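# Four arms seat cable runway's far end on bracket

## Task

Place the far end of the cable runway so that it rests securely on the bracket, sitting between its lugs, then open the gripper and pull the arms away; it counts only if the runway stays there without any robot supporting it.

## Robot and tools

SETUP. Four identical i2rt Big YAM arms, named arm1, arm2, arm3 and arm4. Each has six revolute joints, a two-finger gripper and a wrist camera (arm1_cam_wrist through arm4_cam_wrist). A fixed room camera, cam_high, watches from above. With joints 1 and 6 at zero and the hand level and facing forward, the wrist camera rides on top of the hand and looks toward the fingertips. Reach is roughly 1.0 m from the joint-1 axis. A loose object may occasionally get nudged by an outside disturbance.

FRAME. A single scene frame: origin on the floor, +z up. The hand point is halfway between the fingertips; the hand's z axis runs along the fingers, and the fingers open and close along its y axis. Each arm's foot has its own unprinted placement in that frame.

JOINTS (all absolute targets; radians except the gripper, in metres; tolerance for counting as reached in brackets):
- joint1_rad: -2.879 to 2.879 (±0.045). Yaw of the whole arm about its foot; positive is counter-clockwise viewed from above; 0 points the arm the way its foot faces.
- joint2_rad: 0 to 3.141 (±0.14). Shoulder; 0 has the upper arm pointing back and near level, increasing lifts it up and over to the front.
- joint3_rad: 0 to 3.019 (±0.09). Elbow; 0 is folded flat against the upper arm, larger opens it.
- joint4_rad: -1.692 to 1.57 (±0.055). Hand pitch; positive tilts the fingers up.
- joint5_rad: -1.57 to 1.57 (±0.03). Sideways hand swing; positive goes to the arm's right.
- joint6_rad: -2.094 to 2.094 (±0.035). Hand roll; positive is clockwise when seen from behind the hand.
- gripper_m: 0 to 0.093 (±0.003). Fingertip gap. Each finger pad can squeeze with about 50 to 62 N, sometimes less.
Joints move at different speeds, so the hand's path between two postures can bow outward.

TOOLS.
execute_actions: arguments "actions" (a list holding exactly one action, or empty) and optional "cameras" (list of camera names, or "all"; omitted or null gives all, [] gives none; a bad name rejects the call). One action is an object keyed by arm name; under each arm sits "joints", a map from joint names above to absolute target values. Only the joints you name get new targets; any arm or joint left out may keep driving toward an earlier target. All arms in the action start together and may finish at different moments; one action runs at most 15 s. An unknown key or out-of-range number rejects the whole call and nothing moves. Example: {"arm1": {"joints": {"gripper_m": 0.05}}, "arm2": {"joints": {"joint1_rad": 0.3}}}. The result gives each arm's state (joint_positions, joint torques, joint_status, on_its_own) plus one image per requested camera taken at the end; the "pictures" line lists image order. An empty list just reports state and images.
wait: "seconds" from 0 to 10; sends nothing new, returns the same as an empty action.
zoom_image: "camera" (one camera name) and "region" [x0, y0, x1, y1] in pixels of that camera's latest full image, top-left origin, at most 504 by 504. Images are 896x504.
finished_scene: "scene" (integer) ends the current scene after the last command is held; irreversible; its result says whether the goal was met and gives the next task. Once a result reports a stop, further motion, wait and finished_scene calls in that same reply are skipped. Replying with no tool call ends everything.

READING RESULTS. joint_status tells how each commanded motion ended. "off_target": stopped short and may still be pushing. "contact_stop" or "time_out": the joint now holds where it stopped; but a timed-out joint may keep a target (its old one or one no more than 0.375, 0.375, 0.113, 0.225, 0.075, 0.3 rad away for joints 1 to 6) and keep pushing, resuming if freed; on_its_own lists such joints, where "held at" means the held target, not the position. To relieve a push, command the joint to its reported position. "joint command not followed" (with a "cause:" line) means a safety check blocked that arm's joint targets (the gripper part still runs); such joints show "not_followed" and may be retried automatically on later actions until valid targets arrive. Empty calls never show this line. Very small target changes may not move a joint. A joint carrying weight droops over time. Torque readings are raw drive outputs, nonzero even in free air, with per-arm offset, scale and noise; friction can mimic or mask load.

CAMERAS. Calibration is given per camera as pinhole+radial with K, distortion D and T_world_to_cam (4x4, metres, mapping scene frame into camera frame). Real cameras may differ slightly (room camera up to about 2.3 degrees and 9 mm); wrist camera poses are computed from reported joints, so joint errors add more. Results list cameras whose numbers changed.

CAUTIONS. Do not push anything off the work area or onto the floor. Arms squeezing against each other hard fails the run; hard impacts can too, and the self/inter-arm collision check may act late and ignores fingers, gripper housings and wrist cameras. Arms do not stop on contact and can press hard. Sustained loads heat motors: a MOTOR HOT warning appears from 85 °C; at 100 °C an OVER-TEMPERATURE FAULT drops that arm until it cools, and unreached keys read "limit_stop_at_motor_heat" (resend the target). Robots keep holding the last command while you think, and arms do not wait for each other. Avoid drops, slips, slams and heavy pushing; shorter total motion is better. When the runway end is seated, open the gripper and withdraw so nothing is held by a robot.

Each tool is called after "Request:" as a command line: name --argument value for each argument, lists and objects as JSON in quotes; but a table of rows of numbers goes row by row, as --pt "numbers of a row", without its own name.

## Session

Request:
execute_actions --actions '[]'

Scene clock: 0.00 s.
Joint torques (N m, as the arm reports them, + toward a larger angle): no reading
arm1.joint_positions: joint1_rad=-0.281 joint2_rad=+0.567 joint3_rad=+1.412 joint4_rad=-1.172 joint5_rad=-0.202 joint6_rad=-0.245 gripper_m=+0.095
arm1.joint_status: not commanded
arm1.hand: x=-0.9341 y=-0.2656 z=+1.3820 quat_wxyz=(-0.490, +0.556, -0.590, -0.321) (m; scene frame)
arm2.joint_positions: joint1_rad=+0.423 joint2_rad=+0.506 joint3_rad=+1.323 joint4_rad=-1.302 joint5_rad=+0.109 joint6_rad=+0.258 gripper_m=+0.094
arm2.joint_status: not commanded
arm2.hand: x=-0.2469 y=+0.3238 z=+1.3558 quat_wxyz=(-0.435, -0.596, -0.615, +0.280) (m; scene frame)
arm3.joint_positions: joint1_rad=+0.406 joint2_rad=+0.627 joint3_rad=+1.432 joint4_rad=-1.450 joint5_rad=-0.201 joint6_rad=+0.412 gripper_m=+0.095
arm3.joint_status: not commanded
arm3.hand: x=+0.4782 y=-0.3858 z=+1.3100 quat_wxyz=(-0.043, +0.707, -0.538, -0.457) (m; scene frame)
arm4.joint_positions: joint1_rad=-0.038 joint2_rad=+0.531 joint3_rad=+1.396 joint4_rad=-1.322 joint5_rad=+0.039 joint6_rad=-0.372 gripper_m=+0.094
arm4.joint_status: not commanded
arm4.hand: x=+1.2338 y=+0.3005 z=+1.3581 quat_wxyz=(-0.303, -0.454, -0.718, +0.432) (m; scene frame)
pictures: arm1_cam_wrist, arm2_cam_wrist, arm3_cam_wrist, arm4_cam_wrist, cam_high
camera_calibration (this result's frames):
arm1_cam_wrist: T_world_to_cam=[[0.964007, -0.190951, 0.185007, 0.590481], [-0.0491083, -0.811748, -0.581939, 0.549166], [0.261301, 0.551908, -0.791909, 1.60594], [0, 0, 0, 1]] pos_world=[-0.961892, -0.327791, 1.48209]
arm2_cam_wrist: T_world_to_cam=[[-0.975517, -0.136506, -0.17243, 0.0408956], [-0.0520739, 0.905124, -0.421946, 0.265333], [0.213669, -0.402637, -0.890073, 1.50773], [0, 0, 0, 1]] pos_world=[-0.268444, 0.372492, 1.461]
arm3_cam_wrist: T_world_to_cam=[[0.799937, 0.414746, -0.43369, 0.344568], [0.34127, -0.908885, -0.239716, -0.192456], [-0.493595, 0.043752, -0.86859, 1.51107], [0, 0, 0, 1]] pos_world=[0.535903, -0.383941, 1.4158]
arm4_cam_wrist: T_world_to_cam=[[-0.91442, -0.212641, 0.344412, 0.720899], [-0.352669, 0.836143, -0.420106, 0.758785], [-0.198646, -0.505617, -0.839578, 1.65985], [0, 0, 0, 1]] pos_world=[1.25653, 0.358089, 1.46406]
Images, in order (width x height): arm1_cam_wrist 896x504, arm2_cam_wrist 896x504, arm3_cam_wrist 896x504, arm4_cam_wrist 896x504, cam_high 896x504.

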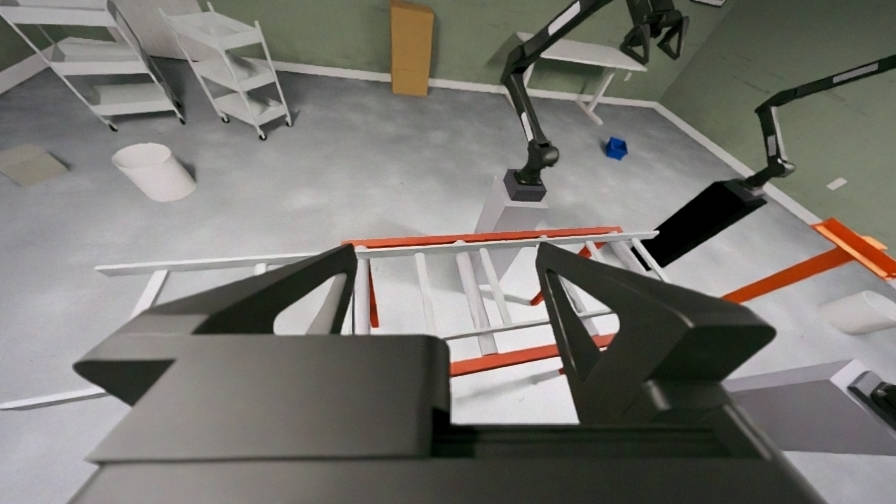

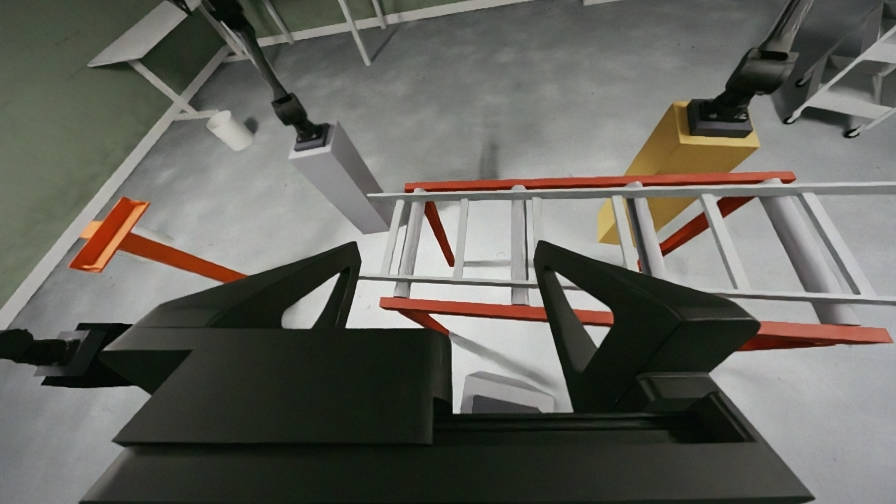

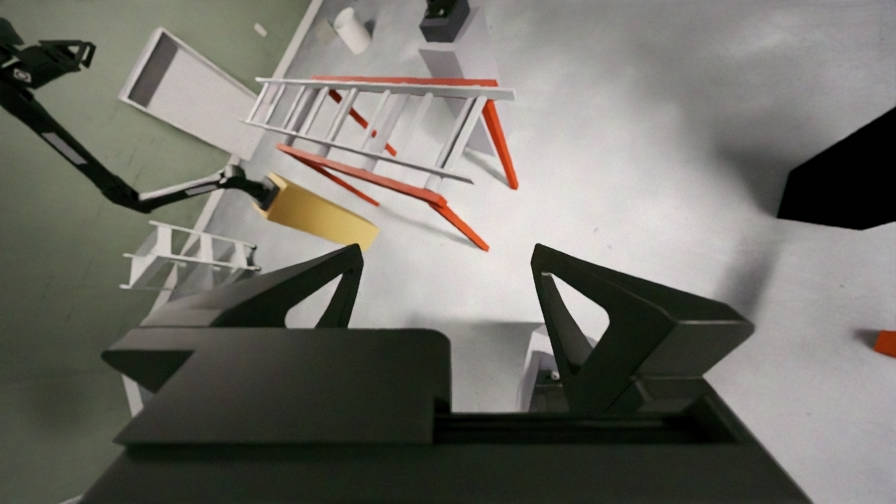

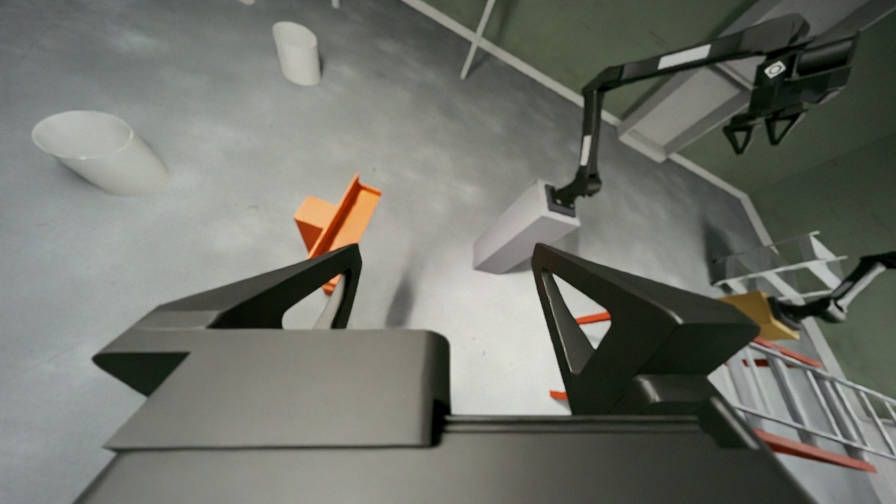

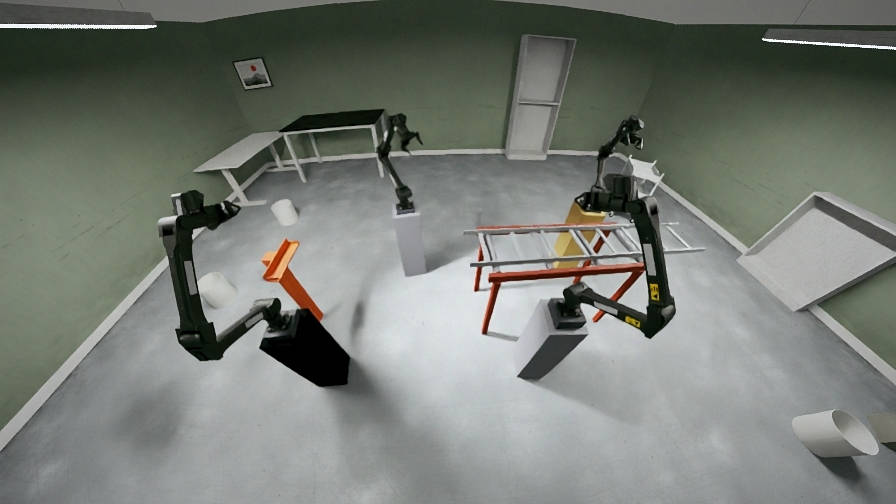

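Request:
zoom_image --camera "cam_high" --region '[230, 200, 350, 320]'

Request:
zoom_image --camera "cam_high" --region '[440, 200, 600, 300]'

Region (230, 200, 350, 320) of cam_high's 896x504 image, scaled by 4.200, with more detail than that image has.

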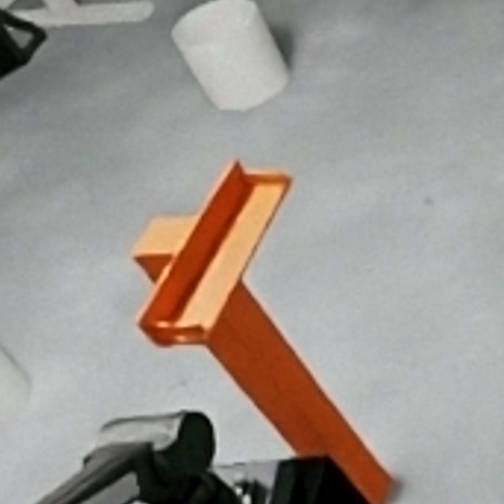

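Region (440, 200, 600, 300) of cam_high's 896x504 image, scaled by 3.150, with more detail than that image has; it fills the top 315 rows of this view, and the rest is white.

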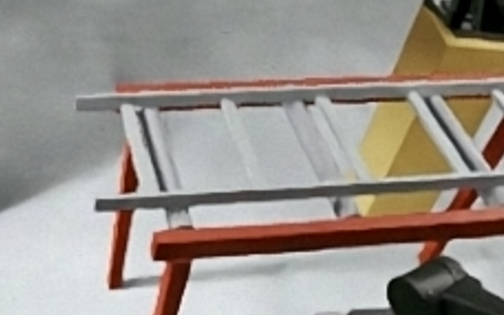

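Request:
execute_actions --actions '[{"arm3":{"joints":{"joint1_rad":0.736,"joint2_rad":2.03,"joint3_rad":1.91,"joint4_rad":-1.4,"joint5_rad":0,"joint6_rad":-0.66,"gripper_m":0.07}},"arm4":{"joints":{"joint1_rad":-0.007,"joint2_rad":0.56,"joint3_rad":1.45,"joint4_rad":-1.65,"joint5_rad":0,"joint6_rad":0,"gripper_m":0.07}}}]' --cameras '["arm3_cam_wrist","arm4_cam_wrist"]'

Request:
zoom_image --camera "arm4_cam_wrist" --region '[300, 70, 460, 230]'

Scene clock: 12.07 s.
Joint torques (N m, as the arm reports them, + toward a larger angle): arm1=[-1.13  3.82 11.05  2.88 -0.05  0.09] | arm2=[1.29 4.77 8.96 1.54 0.09 0.  ] | arm3=[  0.14 -22.89  11.16   1.01   0.06  -0.18] | arm4=[ 1.22  5.21  9.41  0.67 -0.23  0.06]
arm1.joint_positions: joint1_rad=-0.281 joint2_rad=+0.567 joint3_rad=+1.412 joint4_rad=-1.172 joint5_rad=-0.202 joint6_rad=-0.245 gripper_m=+0.095
arm1.joint_status: not commanded
arm1.hand: x=-0.9341 y=-0.2656 z=+1.3820 quat_wxyz=(-0.490, +0.556, -0.590, -0.321) (m; scene frame)
arm2.joint_positions: joint1_rad=+0.423 joint2_rad=+0.506 joint3_rad=+1.323 joint4_rad=-1.302 joint5_rad=+0.109 joint6_rad=+0.258 gripper_m=+0.094
arm2.joint_status: not commanded
arm2.hand: x=-0.2469 y=+0.3238 z=+1.3558 quat_wxyz=(-0.435, -0.596, -0.615, +0.280) (m; scene frame)
arm3.joint_positions: joint1_rad=+0.728 joint2_rad=+2.037 joint3_rad=+1.894 joint4_rad=-1.405 joint5_rad=-0.004 joint6_rad=-0.651 gripper_m=+0.070
arm3.joint_status: all done
arm3.hand: x=+0.1217 y=-0.1467 z=+0.9154 quat_wxyz=(-0.011, +1.000, -0.009, -0.014) (m; scene frame)
arm4.joint_positions: joint1_rad=-0.015 joint2_rad=+0.550 joint3_rad=+1.402 joint4_rad=-1.633 joint5_rad=+0.004 joint6_rad=-0.011 gripper_m=+0.070
arm4.joint_status: all done
arm4.hand: x=+1.2397 y=+0.3392 z=+1.2959 quat_wxyz=(-0.282, -0.610, -0.694, +0.259) (m; scene frame)
pictures: arm3_cam_wrist, arm4_cam_wrist
camera_calibration (this result's frames):
arm3_cam_wrist: T_world_to_cam=[[0.0228165, 0.999524, 0.020754, 0.123804], [0.837916, -0.0304427, 0.54495, -0.597942], [0.545322, 0.0049563, -0.838212, 0.822021], [0, 0, 0, 1]] pos_world=[0.0499342, -0.146022, 1.01231]
arm4_cam_wrist: T_world_to_cam=[[-0.992833, -0.118584, 0.0148728, 1.24824], [-0.119378, 0.978086, -0.17058, 0.0416806], [0.00568106, -0.171133, -0.985232, 1.45036], [0, 0, 0, 1]] pos_world=[1.23603, 0.355458, 1.41749]
Images, in order (width x height): arm3_cam_wrist 896x504, arm4_cam_wrist 896x504.

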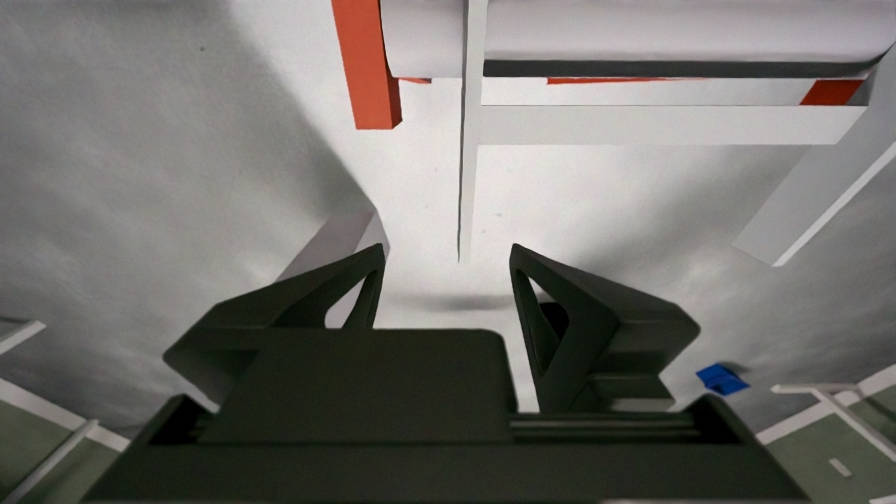

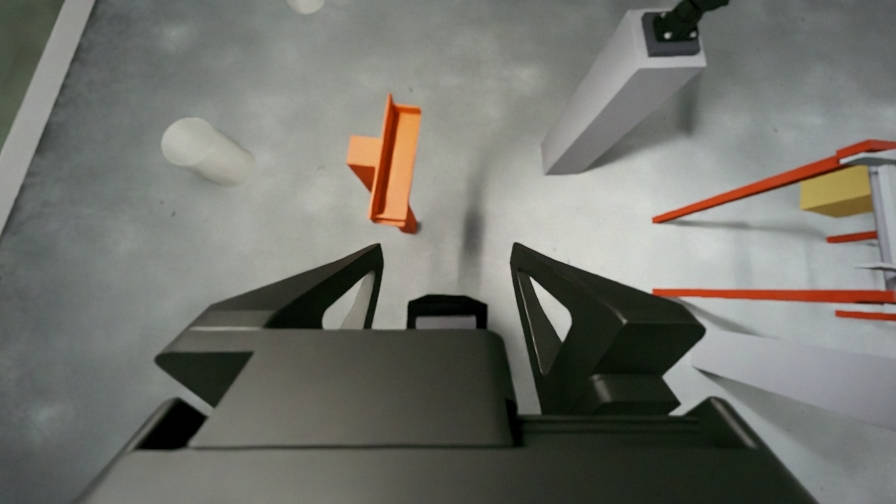

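Region (300, 70, 460, 230) of arm4_cam_wrist's 896x504 image, scaled by 3.150, with more detail than that image has.

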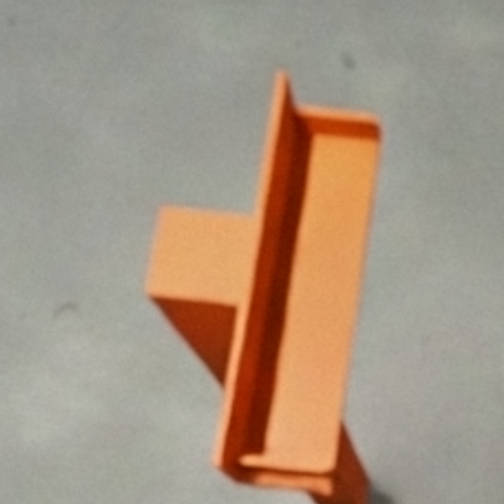

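Request:
execute_actions --actions '[{"arm3":{"joints":{"joint1_rad":0.71,"joint2_rad":2.18,"joint3_rad":1.81,"joint4_rad":-1.175,"joint6_rad":-0.67}},"arm4":{"joints":{"joint1_rad":-0.959,"joint2_rad":1.6,"joint3_rad":1.8,"joint4_rad":-1.65,"joint6_rad":-0.8}}}]' --cameras '["arm3_cam_wrist"]'

Scene clock: 26.73 s.
Joint torques (N m, as the arm reports them, + toward a larger angle): arm1=[-1.12  3.87 11.05  2.86 -0.05  0.09] | arm2=[ 1.06  4.45  8.92  1.45  0.06 -0.02] | arm3=[ -1.2  -23.81   9.39   1.36   0.07  -0.19] | arm4=[  1.1  -14.66   9.03  -0.12  -0.11  -0.2 ]
arm1.joint_positions: joint1_rad=-0.281 joint2_rad=+0.567 joint3_rad=+1.412 joint4_rad=-1.172 joint5_rad=-0.202 joint6_rad=-0.245 gripper_m=+0.095
arm1.joint_status: not commanded
arm1.hand: x=-0.9341 y=-0.2656 z=+1.3820 quat_wxyz=(-0.490, +0.556, -0.590, -0.321) (m; scene frame)
arm2.joint_positions: joint1_rad=+0.423 joint2_rad=+0.506 joint3_rad=+1.323 joint4_rad=-1.302 joint5_rad=+0.109 joint6_rad=+0.258 gripper_m=+0.094
arm2.joint_status: not commanded
arm2.hand: x=-0.2469 y=+0.3238 z=+1.3558 quat_wxyz=(-0.435, -0.596, -0.615, +0.280) (m; scene frame)
arm3.joint_positions: joint1_rad=+0.721 joint2_rad=+2.184 joint3_rad=+1.807 joint4_rad=-1.190 joint5_rad=-0.004 joint6_rad=-0.662 gripper_m=+0.070
arm3.joint_status: all done
arm3.hand: x=+0.1120 y=-0.1324 z=+0.7925 quat_wxyz=(-0.005, +1.000, -0.008, -0.006) (m; scene frame)
arm4.joint_positions: joint1_rad=-0.965 joint2_rad=+1.623 joint3_rad=+1.778 joint4_rad=-1.639 joint5_rad=+0.000 joint6_rad=-0.788 gripper_m=+0.070
arm4.joint_status: all done
arm4.hand: x=+0.8447 y=+0.1579 z=+1.1157 quat_wxyz=(+0.003, -0.722, -0.690, +0.044) (m; scene frame)
pictures: arm3_cam_wrist
camera_calibration (this result's frames):
arm3_cam_wrist: T_world_to_cam=[[0.0192444, 0.999772, 0.00927446, 0.121778], [0.830027, -0.0211471, 0.557323, -0.530061], [0.557392, -0.0030273, -0.830244, 0.715454], [0, 0, 0, 1]] pos_world=[0.038833, -0.130794, 0.888287]
Images, in order (width x height): arm3_cam_wrist 896x504.

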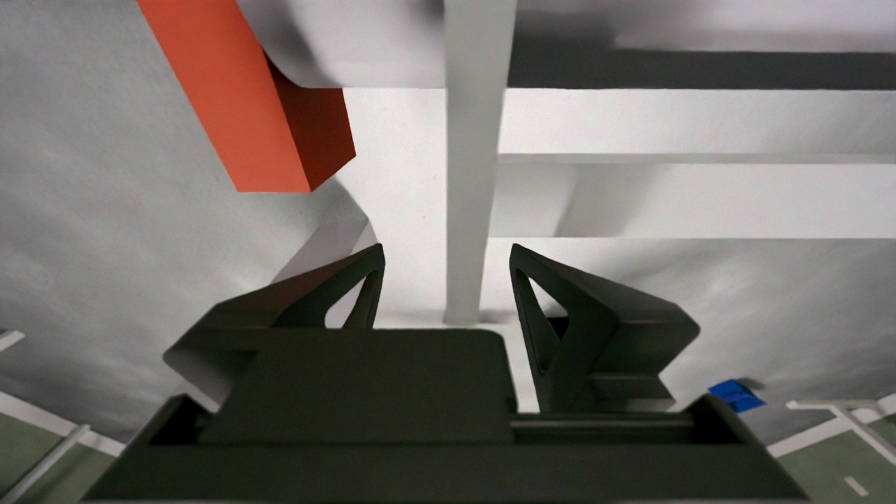

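Request:
execute_actions --actions '[{"arm3":{"joints":{"gripper_m":0.0}}}]' --cameras '[]'

Request:
execute_actions --actions '[{"arm3":{"joints":{"joint1_rad":0.57,"joint2_rad":1.94,"joint3_rad":1.445,"joint4_rad":-1.05,"joint6_rad":-0.83}}}]' --cameras '["arm3_cam_wrist"]'

Request:
execute_actions --actions '[{"arm3":{"joints":{"joint1_rad":0.345,"joint2_rad":1.745,"joint3_rad":1.162,"joint4_rad":-0.955,"joint6_rad":-1.055}}}]' --cameras '[]'

Request:
execute_actions --actions '[{"arm3":{"joints":{"joint1_rad":0.035,"joint2_rad":1.625,"joint3_rad":1.01,"joint4_rad":-0.91,"joint6_rad":-1.36}}}]' --cameras '[]'

Request:
execute_actions --actions '[{"arm3":{"joints":{"joint1_rad":-0.3,"joint2_rad":1.615,"joint3_rad":1.0,"joint4_rad":-0.905,"joint6_rad":-1.69}}}]' --cameras '[]'

Request:
execute_actions --actions '[{"arm3":{"joints":{"joint1_rad":-0.575,"joint2_rad":1.695,"joint3_rad":1.115,"joint4_rad":-0.935,"joint6_rad":-1.99}}}]' --cameras '["cam_high","arm3_cam_wrist","arm4_cam_wrist"]'

Scene clock: 43.37 s.
Joint torques (N m, as the arm reports them, + toward a larger angle): arm1=[-1.14  3.85 11.04  2.86 -0.05  0.09] | arm2=[ 1.42  4.79  9.01  1.44  0.04 -0.01] | arm3=[ -0.93 -23.81   9.37   0.97  -0.21  -0.15] | arm4=[  1.02 -14.62   8.91  -0.12  -0.1   -0.18]
arm1.joint_positions: joint1_rad=-0.281 joint2_rad=+0.567 joint3_rad=+1.412 joint4_rad=-1.172 joint5_rad=-0.202 joint6_rad=-0.245 gripper_m=+0.095
arm1.joint_status: not commanded
arm1.hand: x=-0.9341 y=-0.2656 z=+1.3820 quat_wxyz=(-0.490, +0.556, -0.590, -0.321) (m; scene frame)
arm2.joint_positions: joint1_rad=+0.423 joint2_rad=+0.506 joint3_rad=+1.323 joint4_rad=-1.302 joint5_rad=+0.109 joint6_rad=+0.258 gripper_m=+0.094
arm2.joint_status: not commanded
arm2.hand: x=-0.2469 y=+0.3238 z=+1.3558 quat_wxyz=(-0.435, -0.596, -0.615, +0.280) (m; scene frame)
arm3.joint_positions: joint1_rad=+0.717 joint2_rad=+2.184 joint3_rad=+1.807 joint4_rad=-1.180 joint5_rad=+0.001 joint6_rad=-0.666 gripper_m=+0.008
arm3.joint_status: gripper_m off_target (ended at +0.008, target +0.000)
arm3.hand: x=+0.1120 y=-0.1283 z=+0.7925 quat_wxyz=(-0.011, +1.000, -0.007, -0.008) (m; scene frame)
arm4.joint_positions: joint1_rad=-0.965 joint2_rad=+1.623 joint3_rad=+1.778 joint4_rad=-1.639 joint5_rad=+0.000 joint6_rad=-0.789 gripper_m=+0.070
arm4.joint_status: not commanded
arm4.hand: x=+0.8447 y=+0.1579 z=+1.1157 quat_wxyz=(+0.003, -0.722, -0.690, +0.044) (m; scene frame)
pictures: none
No camera images: the call's "cameras" was empty. Leave "cameras" out to get every camera's image.

Scene clock: 44.90 s.
Joint torques (N m, as the arm reports them, + toward a larger angle): arm1=[-1.09  3.83 11.05  2.89 -0.05  0.09] | arm2=[ 1.17  4.55  9.01  1.52  0.08 -0.02] | arm3=[  1.08 -20.34  11.97   0.38  -0.23  -0.08] | arm4=[  1.01 -14.65   8.93  -0.13  -0.1   -0.18]
arm1.joint_positions: joint1_rad=-0.281 joint2_rad=+0.567 joint3_rad=+1.412 joint4_rad=-1.172 joint5_rad=-0.202 joint6_rad=-0.245 gripper_m=+0.095
arm1.joint_status: not commanded
arm1.hand: x=-0.9341 y=-0.2656 z=+1.3820 quat_wxyz=(-0.490, +0.556, -0.590, -0.321) (m; scene frame)
arm2.joint_positions: joint1_rad=+0.423 joint2_rad=+0.506 joint3_rad=+1.323 joint4_rad=-1.302 joint5_rad=+0.109 joint6_rad=+0.258 gripper_m=+0.094
arm2.joint_status: not commanded
arm2.hand: x=-0.2469 y=+0.3238 z=+1.3558 quat_wxyz=(-0.435, -0.596, -0.615, +0.280) (m; scene frame)
arm3.joint_positions: joint1_rad=+0.549 joint2_rad=+1.951 joint3_rad=+1.405 joint4_rad=-1.041 joint5_rad=+0.002 joint6_rad=-0.835 gripper_m=+0.008
arm3.joint_status: all done
arm3.hand: x=+0.2585 y=-0.1289 z=+0.7893 quat_wxyz=(+0.000, +1.000, -0.007, +0.003) (m; scene frame)
arm4.joint_positions: joint1_rad=-0.965 joint2_rad=+1.623 joint3_rad=+1.778 joint4_rad=-1.639 joint5_rad=+0.000 joint6_rad=-0.789 gripper_m=+0.070
arm4.joint_status: not commanded
arm4.hand: x=+0.8447 y=+0.1579 z=+1.1157 quat_wxyz=(+0.003, -0.722, -0.690, +0.044) (m; scene frame)
pictures: arm3_cam_wrist
camera_calibration (this result's frames):
arm3_cam_wrist: T_world_to_cam=[[0.0173513, 0.999849, -0.00129035, 0.124416], [0.819477, -0.0134818, 0.572953, -0.65841], [0.572849, -0.0109989, -0.819587, 0.617751], [0, 0, 0, 1]] pos_world=[0.183515, -0.126479, 0.883699]
Images, in order (width x height): arm3_cam_wrist 896x504.

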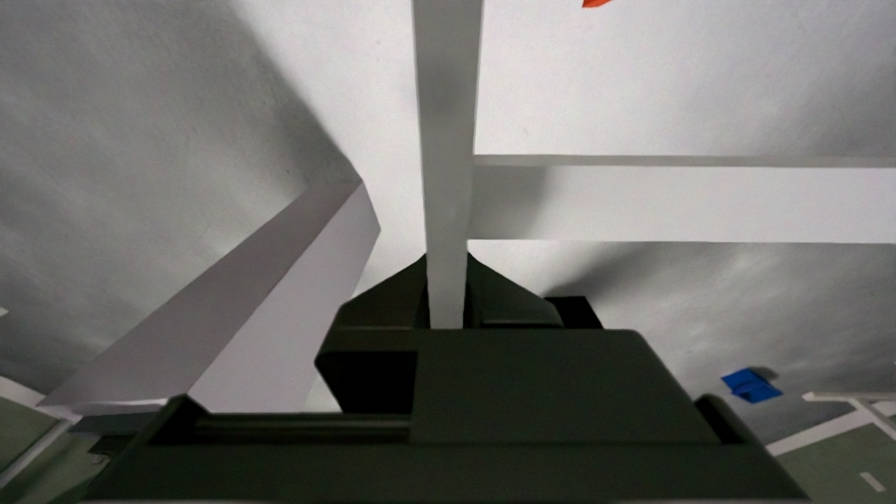

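Scene clock: 46.53 s.
Joint torques (N m, as the arm reports them, + toward a larger angle): arm1=[-1.17  3.89 11.05  2.87 -0.05  0.09] | arm2=[ 1.    4.43  8.87  1.49  0.04 -0.03] | arm3=[  0.66 -18.58  11.09  -0.02  -0.51  -0.15] | arm4=[  0.94 -14.58   8.89  -0.12  -0.11  -0.18]
arm1.joint_positions: joint1_rad=-0.281 joint2_rad=+0.567 joint3_rad=+1.412 joint4_rad=-1.172 joint5_rad=-0.202 joint6_rad=-0.245 gripper_m=+0.095
arm1.joint_status: not commanded
arm1.hand: x=-0.9341 y=-0.2656 z=+1.3820 quat_wxyz=(-0.490, +0.556, -0.590, -0.321) (m; scene frame)
arm2.joint_positions: joint1_rad=+0.423 joint2_rad=+0.506 joint3_rad=+1.323 joint4_rad=-1.302 joint5_rad=+0.109 joint6_rad=+0.258 gripper_m=+0.094
arm2.joint_status: not commanded
arm2.hand: x=-0.2469 y=+0.3238 z=+1.3558 quat_wxyz=(-0.435, -0.596, -0.615, +0.280) (m; scene frame)
arm3.joint_positions: joint1_rad=+0.332 joint2_rad=+1.774 joint3_rad=+1.126 joint4_rad=-0.936 joint5_rad=+0.007 joint6_rad=-1.051 gripper_m=+0.008
arm3.joint_status: all done
arm3.hand: x=+0.3962 y=-0.1316 z=+0.7870 quat_wxyz=(-0.001, +1.000, -0.007, +0.003) (m; scene frame)
arm4.joint_positions: joint1_rad=-0.965 joint2_rad=+1.623 joint3_rad=+1.778 joint4_rad=-1.639 joint5_rad=+0.000 joint6_rad=-0.789 gripper_m=+0.070
arm4.joint_status: not commanded
arm4.hand: x=+0.8447 y=+0.1579 z=+1.1157 quat_wxyz=(+0.003, -0.722, -0.690, +0.044) (m; scene frame)
pictures: none
No camera images: the call's "cameras" was empty. Leave "cameras" out to get every camera's image.

Scene clock: 48.33 s.
Joint torques (N m, as the arm reports them, + toward a larger angle): arm1=[-1.15  3.83 11.05  2.87 -0.05  0.09] | arm2=[ 1.13  4.41  8.99  1.53  0.1  -0.02] | arm3=[ -0.81 -17.41  11.     0.34  -0.32  -0.32] | arm4=[  1.06 -14.6    8.9   -0.12  -0.11  -0.18]
arm1.joint_positions: joint1_rad=-0.281 joint2_rad=+0.567 joint3_rad=+1.412 joint4_rad=-1.172 joint5_rad=-0.202 joint6_rad=-0.245 gripper_m=+0.095
arm1.joint_status: not commanded
arm1.hand: x=-0.9341 y=-0.2656 z=+1.3820 quat_wxyz=(-0.490, +0.556, -0.590, -0.321) (m; scene frame)
arm2.joint_positions: joint1_rad=+0.423 joint2_rad=+0.506 joint3_rad=+1.323 joint4_rad=-1.302 joint5_rad=+0.109 joint6_rad=+0.258 gripper_m=+0.094
arm2.joint_status: not commanded
arm2.hand: x=-0.2469 y=+0.3238 z=+1.3558 quat_wxyz=(-0.435, -0.596, -0.615, +0.280) (m; scene frame)
arm3.joint_positions: joint1_rad=+0.042 joint2_rad=+1.665 joint3_rad=+0.972 joint4_rad=-0.901 joint5_rad=+0.003 joint6_rad=-1.337 gripper_m=+0.008
arm3.joint_status: all done
arm3.hand: x=+0.5326 y=-0.1366 z=+0.7862 quat_wxyz=(+0.006, +1.000, -0.009, +0.001) (m; scene frame)
arm4.joint_positions: joint1_rad=-0.965 joint2_rad=+1.623 joint3_rad=+1.778 joint4_rad=-1.639 joint5_rad=+0.000 joint6_rad=-0.789 gripper_m=+0.070
arm4.joint_status: not commanded
arm4.hand: x=+0.8447 y=+0.1579 z=+1.1157 quat_wxyz=(+0.003, -0.722, -0.690, +0.044) (m; scene frame)
pictures: none
No camera images: the call's "cameras" was empty. Leave "cameras" out to get every camera's image.

Scene clock: 50.17 s.
Joint torques (N m, as the arm reports them, + toward a larger angle): arm1=[-1.17  3.86 11.05  2.88 -0.05  0.09] | arm2=[ 0.88  4.81  8.9   1.56  0.07 -0.06] | arm3=[ -0.56 -17.78  10.25   1.02  -0.69  -0.25] | arm4=[  1.   -14.66   8.94  -0.11  -0.11  -0.18]
arm1.joint_positions: joint1_rad=-0.281 joint2_rad=+0.567 joint3_rad=+1.412 joint4_rad=-1.172 joint5_rad=-0.202 joint6_rad=-0.245 gripper_m=+0.095
arm1.joint_status: not commanded
arm1.hand: x=-0.9341 y=-0.2656 z=+1.3820 quat_wxyz=(-0.490, +0.556, -0.590, -0.321) (m; scene frame)
arm2.joint_positions: joint1_rad=+0.423 joint2_rad=+0.506 joint3_rad=+1.323 joint4_rad=-1.302 joint5_rad=+0.109 joint6_rad=+0.258 gripper_m=+0.094
arm2.joint_status: not commanded
arm2.hand: x=-0.2469 y=+0.3238 z=+1.3558 quat_wxyz=(-0.435, -0.596, -0.615, +0.280) (m; scene frame)
arm3.joint_positions: joint1_rad=-0.295 joint2_rad=+1.660 joint3_rad=+0.969 joint4_rad=-0.914 joint5_rad=+0.011 joint6_rad=-1.676 gripper_m=+0.008
arm3.joint_status: all done
arm3.hand: x=+0.6721 y=-0.1345 z=+0.7864 quat_wxyz=(+0.013, +1.000, -0.008, +0.000) (m; scene frame)
arm4.joint_positions: joint1_rad=-0.965 joint2_rad=+1.623 joint3_rad=+1.778 joint4_rad=-1.639 joint5_rad=+0.000 joint6_rad=-0.789 gripper_m=+0.070
arm4.joint_status: not commanded
arm4.hand: x=+0.8447 y=+0.1579 z=+1.1157 quat_wxyz=(+0.003, -0.722, -0.690, +0.044) (m; scene frame)
pictures: none
No camera images: the call's "cameras" was empty. Leave "cameras" out to get every camera's image.

Scene clock: 51.80 s.
Joint torques (N m, as the arm reports them, + toward a larger angle): arm1=[-1.13  3.84 11.05  2.88 -0.05  0.09] | arm2=[1.46 4.37 8.89 1.59 0.08 0.  ] | arm3=[  0.78 -18.74  11.05   0.83  -0.8   -0.25] | arm4=[  1.02 -14.63   8.89  -0.13  -0.11  -0.18]
arm1.joint_positions: joint1_rad=-0.281 joint2_rad=+0.567 joint3_rad=+1.412 joint4_rad=-1.172 joint5_rad=-0.202 joint6_rad=-0.245 gripper_m=+0.095
arm1.joint_status: not commanded
arm1.hand: x=-0.9341 y=-0.2656 z=+1.3820 quat_wxyz=(-0.490, +0.556, -0.590, -0.321) (m; scene frame)
arm2.joint_positions: joint1_rad=+0.423 joint2_rad=+0.506 joint3_rad=+1.323 joint4_rad=-1.302 joint5_rad=+0.109 joint6_rad=+0.258 gripper_m=+0.094
arm2.joint_status: not commanded
arm2.hand: x=-0.2469 y=+0.3238 z=+1.3558 quat_wxyz=(-0.435, -0.596, -0.615, +0.280) (m; scene frame)
arm3.joint_positions: joint1_rad=-0.589 joint2_rad=+1.734 joint3_rad=+1.077 joint4_rad=-0.940 joint5_rad=+0.013 joint6_rad=-1.975 gripper_m=+0.008
arm3.joint_status: all done
arm3.hand: x=+0.8029 y=-0.1331 z=+0.7872 quat_wxyz=(+0.009, +1.000, -0.006, -0.003) (m; scene frame)
arm4.joint_positions: joint1_rad=-0.965 joint2_rad=+1.623 joint3_rad=+1.778 joint4_rad=-1.639 joint5_rad=+0.000 joint6_rad=-0.789 gripper_m=+0.070
arm4.joint_status: not commanded
arm4.hand: x=+0.8447 y=+0.1579 z=+1.1157 quat_wxyz=(+0.003, -0.722, -0.690, +0.044) (m; scene frame)
pictures: arm3_cam_wrist, arm4_cam_wrist, cam_high
camera_calibration (this result's frames):
arm3_cam_wrist: T_world_to_cam=[[0.0154922, 0.999686, -0.0197137, 0.13505], [0.826039, -0.00168682, 0.56361, -1.09973], [0.5634, -0.0250159, -0.825806, 0.314747], [0, 0, 0, 1]] pos_world=[0.729, -0.128988, 0.882402]
arm4_cam_wrist: T_world_to_cam=[[-0.996476, 0.0492926, 0.0678718, 0.754733], [0.0777211, 0.846935, 0.525984, -0.781785], [-0.0315559, 0.529406, -0.847782, 1.01158], [0, 0, 0, 1]] pos_world=[0.844756, 0.0893837, 1.21758]
Images, in order (width x height): arm3_cam_wrist 896x504, arm4_cam_wrist 896x504, cam_high 896x504.

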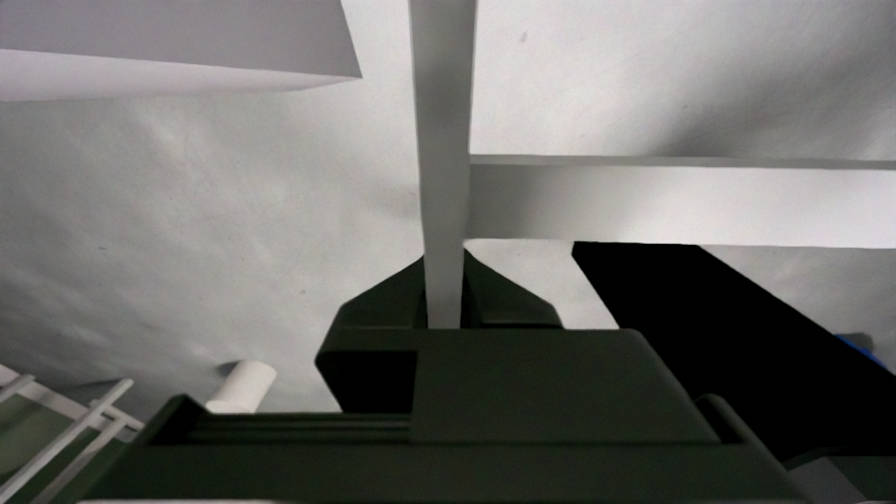

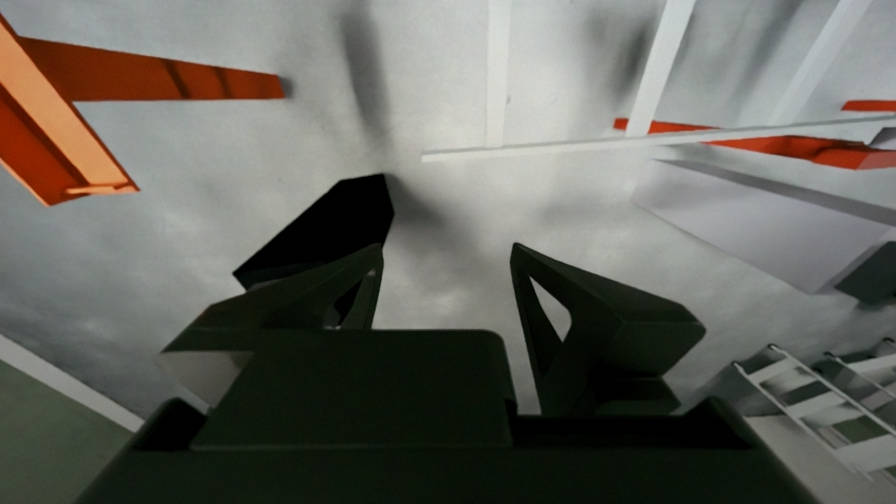

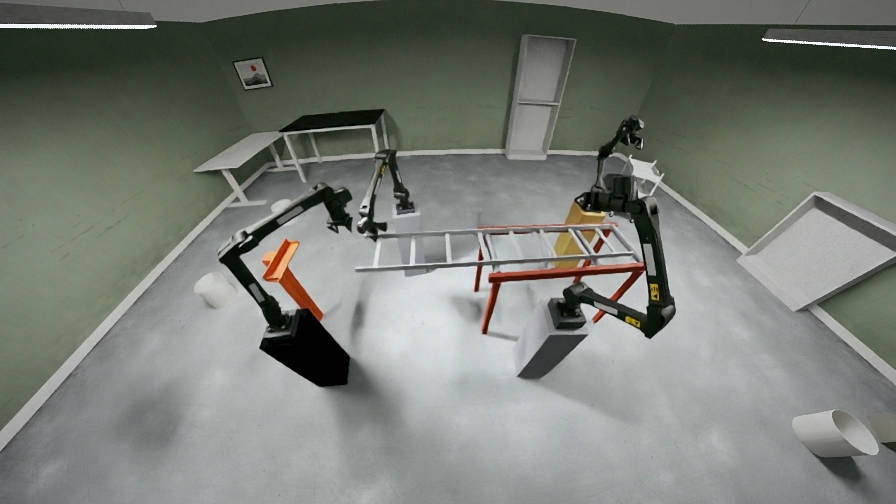

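Request:
execute_actions --actions '[{"arm4":{"joints":{"joint1_rad":-0.955,"joint2_rad":2.025,"joint3_rad":1.85,"joint4_rad":-1.335,"joint6_rad":-0.825,"gripper_m":0.08}}}]' --cameras '["arm4_cam_wrist"]'

Scene clock: 58.67 s.
Joint torques (N m, as the arm reports them, + toward a larger angle): arm1=[-1.1   3.81 11.06  2.85 -0.05  0.09] | arm2=[ 1.18  4.49  8.95  1.4   0.06 -0.03] | arm3=[  0.75 -18.74  11.05   0.8   -0.8   -0.25] | arm4=[  1.19 -20.47   8.89   0.64  -0.11  -0.19]
arm1.joint_positions: joint1_rad=-0.281 joint2_rad=+0.567 joint3_rad=+1.412 joint4_rad=-1.172 joint5_rad=-0.202 joint6_rad=-0.245 gripper_m=+0.095
arm1.joint_status: not commanded
arm1.hand: x=-0.9341 y=-0.2656 z=+1.3820 quat_wxyz=(-0.490, +0.556, -0.590, -0.321) (m; scene frame)
arm2.joint_positions: joint1_rad=+0.423 joint2_rad=+0.506 joint3_rad=+1.323 joint4_rad=-1.302 joint5_rad=+0.109 joint6_rad=+0.258 gripper_m=+0.094
arm2.joint_status: not commanded
arm2.hand: x=-0.2469 y=+0.3238 z=+1.3558 quat_wxyz=(-0.435, -0.596, -0.615, +0.280) (m; scene frame)
arm3.joint_positions: joint1_rad=-0.589 joint2_rad=+1.734 joint3_rad=+1.077 joint4_rad=-0.940 joint5_rad=+0.013 joint6_rad=-1.975 gripper_m=+0.008
arm3.joint_status: not commanded
arm3.hand: x=+0.8029 y=-0.1331 z=+0.7872 quat_wxyz=(+0.009, +1.000, -0.006, -0.003) (m; scene frame)
arm4.joint_positions: joint1_rad=-0.965 joint2_rad=+2.052 joint3_rad=+1.826 joint4_rad=-1.351 joint5_rad=+0.000 joint6_rad=-0.814 gripper_m=+0.080
arm4.joint_status: all done
arm4.hand: x=+0.7555 y=+0.0776 z=+0.9002 quat_wxyz=(+0.002, -0.714, -0.700, -0.002) (m; scene frame)
pictures: arm4_cam_wrist
camera_calibration (this result's frames):
arm4_cam_wrist: T_world_to_cam=[[-0.999764, 0.0216179, 0.00193694, 0.748363], [0.0187069, 0.812992, 0.581974, -0.596682], [0.0110064, 0.581873, -0.813205, 0.801215], [0, 0, 0, 1]] pos_world=[0.75053, 0.00271436, 0.997356]
Images, in order (width x height): arm4_cam_wrist 896x504.

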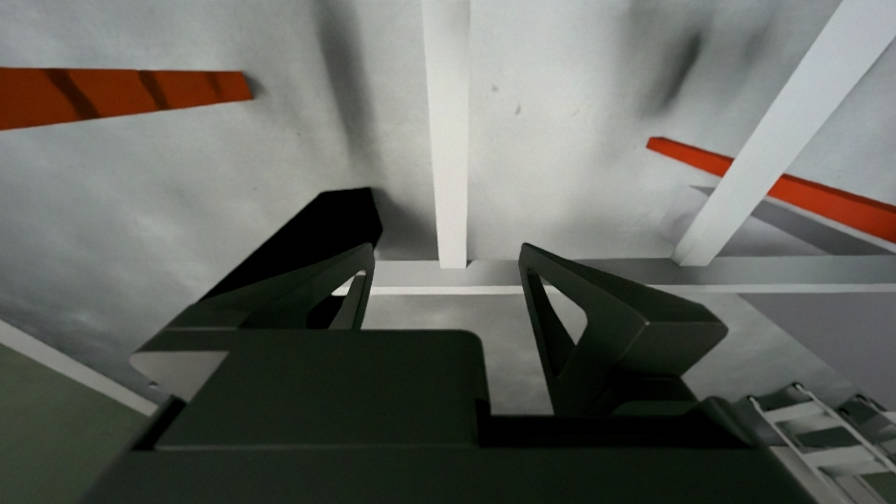

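Request:
execute_actions --actions '[{"arm4":{"joints":{"joint1_rad":-0.945,"joint2_rad":2.15,"joint3_rad":1.69,"joint4_rad":-1.062,"joint6_rad":-0.84}}}]' --cameras '["arm4_cam_wrist"]'

Request:
execute_actions --actions '[{"arm4":{"joints":{"gripper_m":0.0}},"arm3":{"joints":{"gripper_m":0.05}}}]' --cameras '["arm4_cam_wrist"]'

Request:
execute_actions --actions '[{"arm3":{"joints":{"joint2_rad":1.52,"joint3_rad":1.27,"joint4_rad":-1.31}}}]' --cameras '["cam_high"]'

Scene clock: 64.50 s.
Joint torques (N m, as the arm reports them, + toward a larger angle): arm1=[-1.07  3.88 11.06  2.87 -0.05  0.09] | arm2=[ 0.76  4.37  8.94  1.52  0.07 -0.02] | arm3=[  0.79 -18.73  11.05   0.81  -0.8   -0.25] | arm4=[  0.71 -21.17   7.23   0.78  -0.11  -0.19]
arm1.joint_positions: joint1_rad=-0.281 joint2_rad=+0.567 joint3_rad=+1.412 joint4_rad=-1.172 joint5_rad=-0.202 joint6_rad=-0.245 gripper_m=+0.095
arm1.joint_status: not commanded
arm1.hand: x=-0.9341 y=-0.2656 z=+1.3820 quat_wxyz=(-0.490, +0.556, -0.590, -0.321) (m; scene frame)
arm2.joint_positions: joint1_rad=+0.423 joint2_rad=+0.506 joint3_rad=+1.323 joint4_rad=-1.302 joint5_rad=+0.109 joint6_rad=+0.258 gripper_m=+0.094
arm2.joint_status: not commanded
arm2.hand: x=-0.2469 y=+0.3238 z=+1.3558 quat_wxyz=(-0.435, -0.596, -0.615, +0.280) (m; scene frame)
arm3.joint_positions: joint1_rad=-0.589 joint2_rad=+1.734 joint3_rad=+1.077 joint4_rad=-0.940 joint5_rad=+0.013 joint6_rad=-1.975 gripper_m=+0.008
arm3.joint_status: not commanded
arm3.hand: x=+0.8029 y=-0.1331 z=+0.7872 quat_wxyz=(+0.009, +1.000, -0.006, -0.003) (m; scene frame)
arm4.joint_positions: joint1_rad=-0.950 joint2_rad=+2.181 joint3_rad=+1.677 joint4_rad=-1.080 joint5_rad=+0.000 joint6_rad=-0.828 gripper_m=+0.080
arm4.joint_status: all done
arm4.hand: x=+0.7627 y=+0.0730 z=+0.7685 quat_wxyz=(+0.002, -0.704, -0.710, -0.006) (m; scene frame)
pictures: arm4_cam_wrist
camera_calibration (this result's frames):
arm4_cam_wrist: T_world_to_cam=[[-0.99997, -0.00695199, -0.0035149, 0.76232], [-0.00769298, 0.810271, 0.586005, -0.49919], [-0.00122588, 0.586015, -0.8103, 0.703451], [0, 0, 0, 1]] pos_world=[0.759319, -0.00245422, 0.865213]
Images, in order (width x height): arm4_cam_wrist 896x504.

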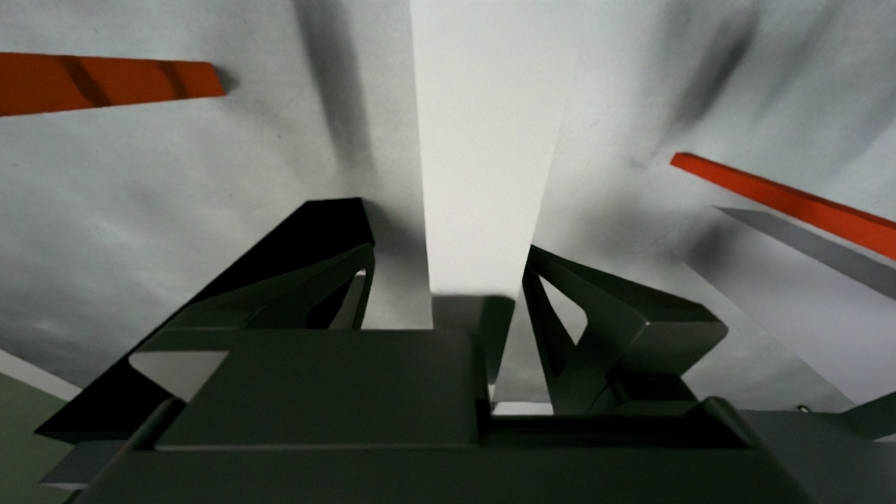

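Scene clock: 65.17 s.
Joint torques (N m, as the arm reports them, + toward a larger angle): arm1=[-1.11  3.89 11.06  2.88 -0.05  0.09] | arm2=[ 1.16  4.54  8.9   1.42  0.07 -0.05] | arm3=[  0.65 -15.47  11.36   0.89  -0.37  -0.19] | arm4=[  1.05 -21.23   7.27   0.16  -0.44  -0.08]
arm1.joint_positions: joint1_rad=-0.281 joint2_rad=+0.567 joint3_rad=+1.412 joint4_rad=-1.172 joint5_rad=-0.202 joint6_rad=-0.245 gripper_m=+0.095
arm1.joint_status: not commanded
arm1.hand: x=-0.9341 y=-0.2656 z=+1.3820 quat_wxyz=(-0.490, +0.556, -0.590, -0.321) (m; scene frame)
arm2.joint_positions: joint1_rad=+0.423 joint2_rad=+0.506 joint3_rad=+1.323 joint4_rad=-1.302 joint5_rad=+0.109 joint6_rad=+0.258 gripper_m=+0.094
arm2.joint_status: not commanded
arm2.hand: x=-0.2469 y=+0.3238 z=+1.3558 quat_wxyz=(-0.435, -0.596, -0.615, +0.280) (m; scene frame)
arm3.joint_positions: joint1_rad=-0.587 joint2_rad=+1.697 joint3_rad=+1.077 joint4_rad=-0.940 joint5_rad=+0.004 joint6_rad=-1.981 gripper_m=+0.050
arm3.joint_status: all done
arm3.hand: x=+0.8025 y=-0.1284 z=+0.8031 quat_wxyz=(-0.009, +1.000, -0.002, +0.001) (m; scene frame)
arm4.joint_positions: joint1_rad=-0.953 joint2_rad=+2.181 joint3_rad=+1.677 joint4_rad=-1.064 joint5_rad=+0.007 joint6_rad=-0.839 gripper_m=+0.021
arm4.joint_status: gripper_m off_target (ended at +0.021, target +0.000)
arm4.hand: x=+0.7576 y=+0.0723 z=+0.7686 quat_wxyz=(+0.006, -0.701, -0.713, +0.002) (m; scene frame)
pictures: arm4_cam_wrist
camera_calibration (this result's frames):
arm4_cam_wrist: T_world_to_cam=[[-0.999787, -0.015416, 0.0136877, 0.744508], [-0.00459202, 0.813794, 0.581136, -0.497578], [-0.0200978, 0.580949, -0.813692, 0.721244], [0, 0, 0, 1]] pos_world=[0.75656, -0.00260308, 0.86584]
Images, in order (width x height): arm4_cam_wrist 896x504.

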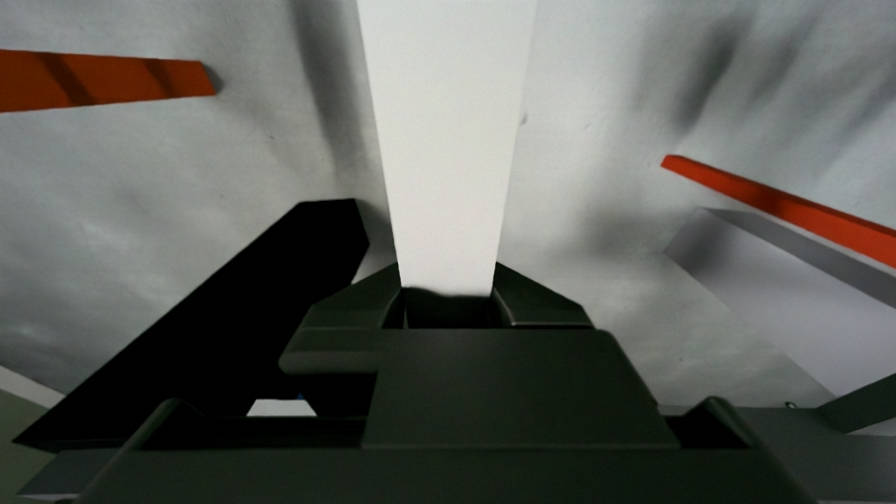

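Scene clock: 66.37 s.
Joint torques (N m, as the arm reports them, + toward a larger angle): arm1=[-1.08  3.81 11.06  2.87 -0.05  0.09] | arm2=[ 1.02  4.67  8.91  1.49  0.03 -0.03] | arm3=[  0.64 -13.52  11.2    0.14  -0.35  -0.19] | arm4=[  1.14 -21.3    7.24   0.17  -0.44  -0.08]
arm1.joint_positions: joint1_rad=-0.281 joint2_rad=+0.567 joint3_rad=+1.412 joint4_rad=-1.172 joint5_rad=-0.202 joint6_rad=-0.245 gripper_m=+0.095
arm1.joint_status: not commanded
arm1.hand: x=-0.9341 y=-0.2656 z=+1.3820 quat_wxyz=(-0.490, +0.556, -0.590, -0.321) (m; scene frame)
arm2.joint_positions: joint1_rad=+0.423 joint2_rad=+0.506 joint3_rad=+1.323 joint4_rad=-1.302 joint5_rad=+0.109 joint6_rad=+0.258 gripper_m=+0.094
arm2.joint_status: not commanded
arm2.hand: x=-0.2469 y=+0.3238 z=+1.3558 quat_wxyz=(-0.435, -0.596, -0.615, +0.280) (m; scene frame)
arm3.joint_positions: joint1_rad=-0.587 joint2_rad=+1.516 joint3_rad=+1.250 joint4_rad=-1.296 joint5_rad=+0.004 joint6_rad=-1.982 gripper_m=+0.050
arm3.joint_status: all done
arm3.hand: x=+0.7989 y=-0.1399 z=+0.9392 quat_wxyz=(-0.008, +1.000, -0.002, +0.000) (m; scene frame)
arm4.joint_positions: joint1_rad=-0.953 joint2_rad=+2.181 joint3_rad=+1.677 joint4_rad=-1.064 joint5_rad=+0.007 joint6_rad=-0.839 gripper_m=+0.021
arm4.joint_status: not commanded
arm4.hand: x=+0.7576 y=+0.0723 z=+0.7686 quat_wxyz=(+0.006, -0.701, -0.713, +0.002) (m; scene frame)
pictures: cam_high
Images, in order (width x height): cam_high 896x504.

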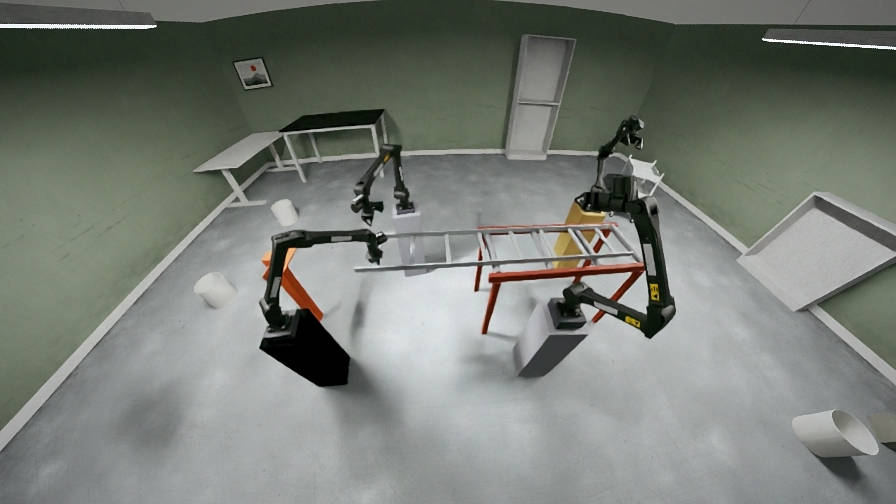

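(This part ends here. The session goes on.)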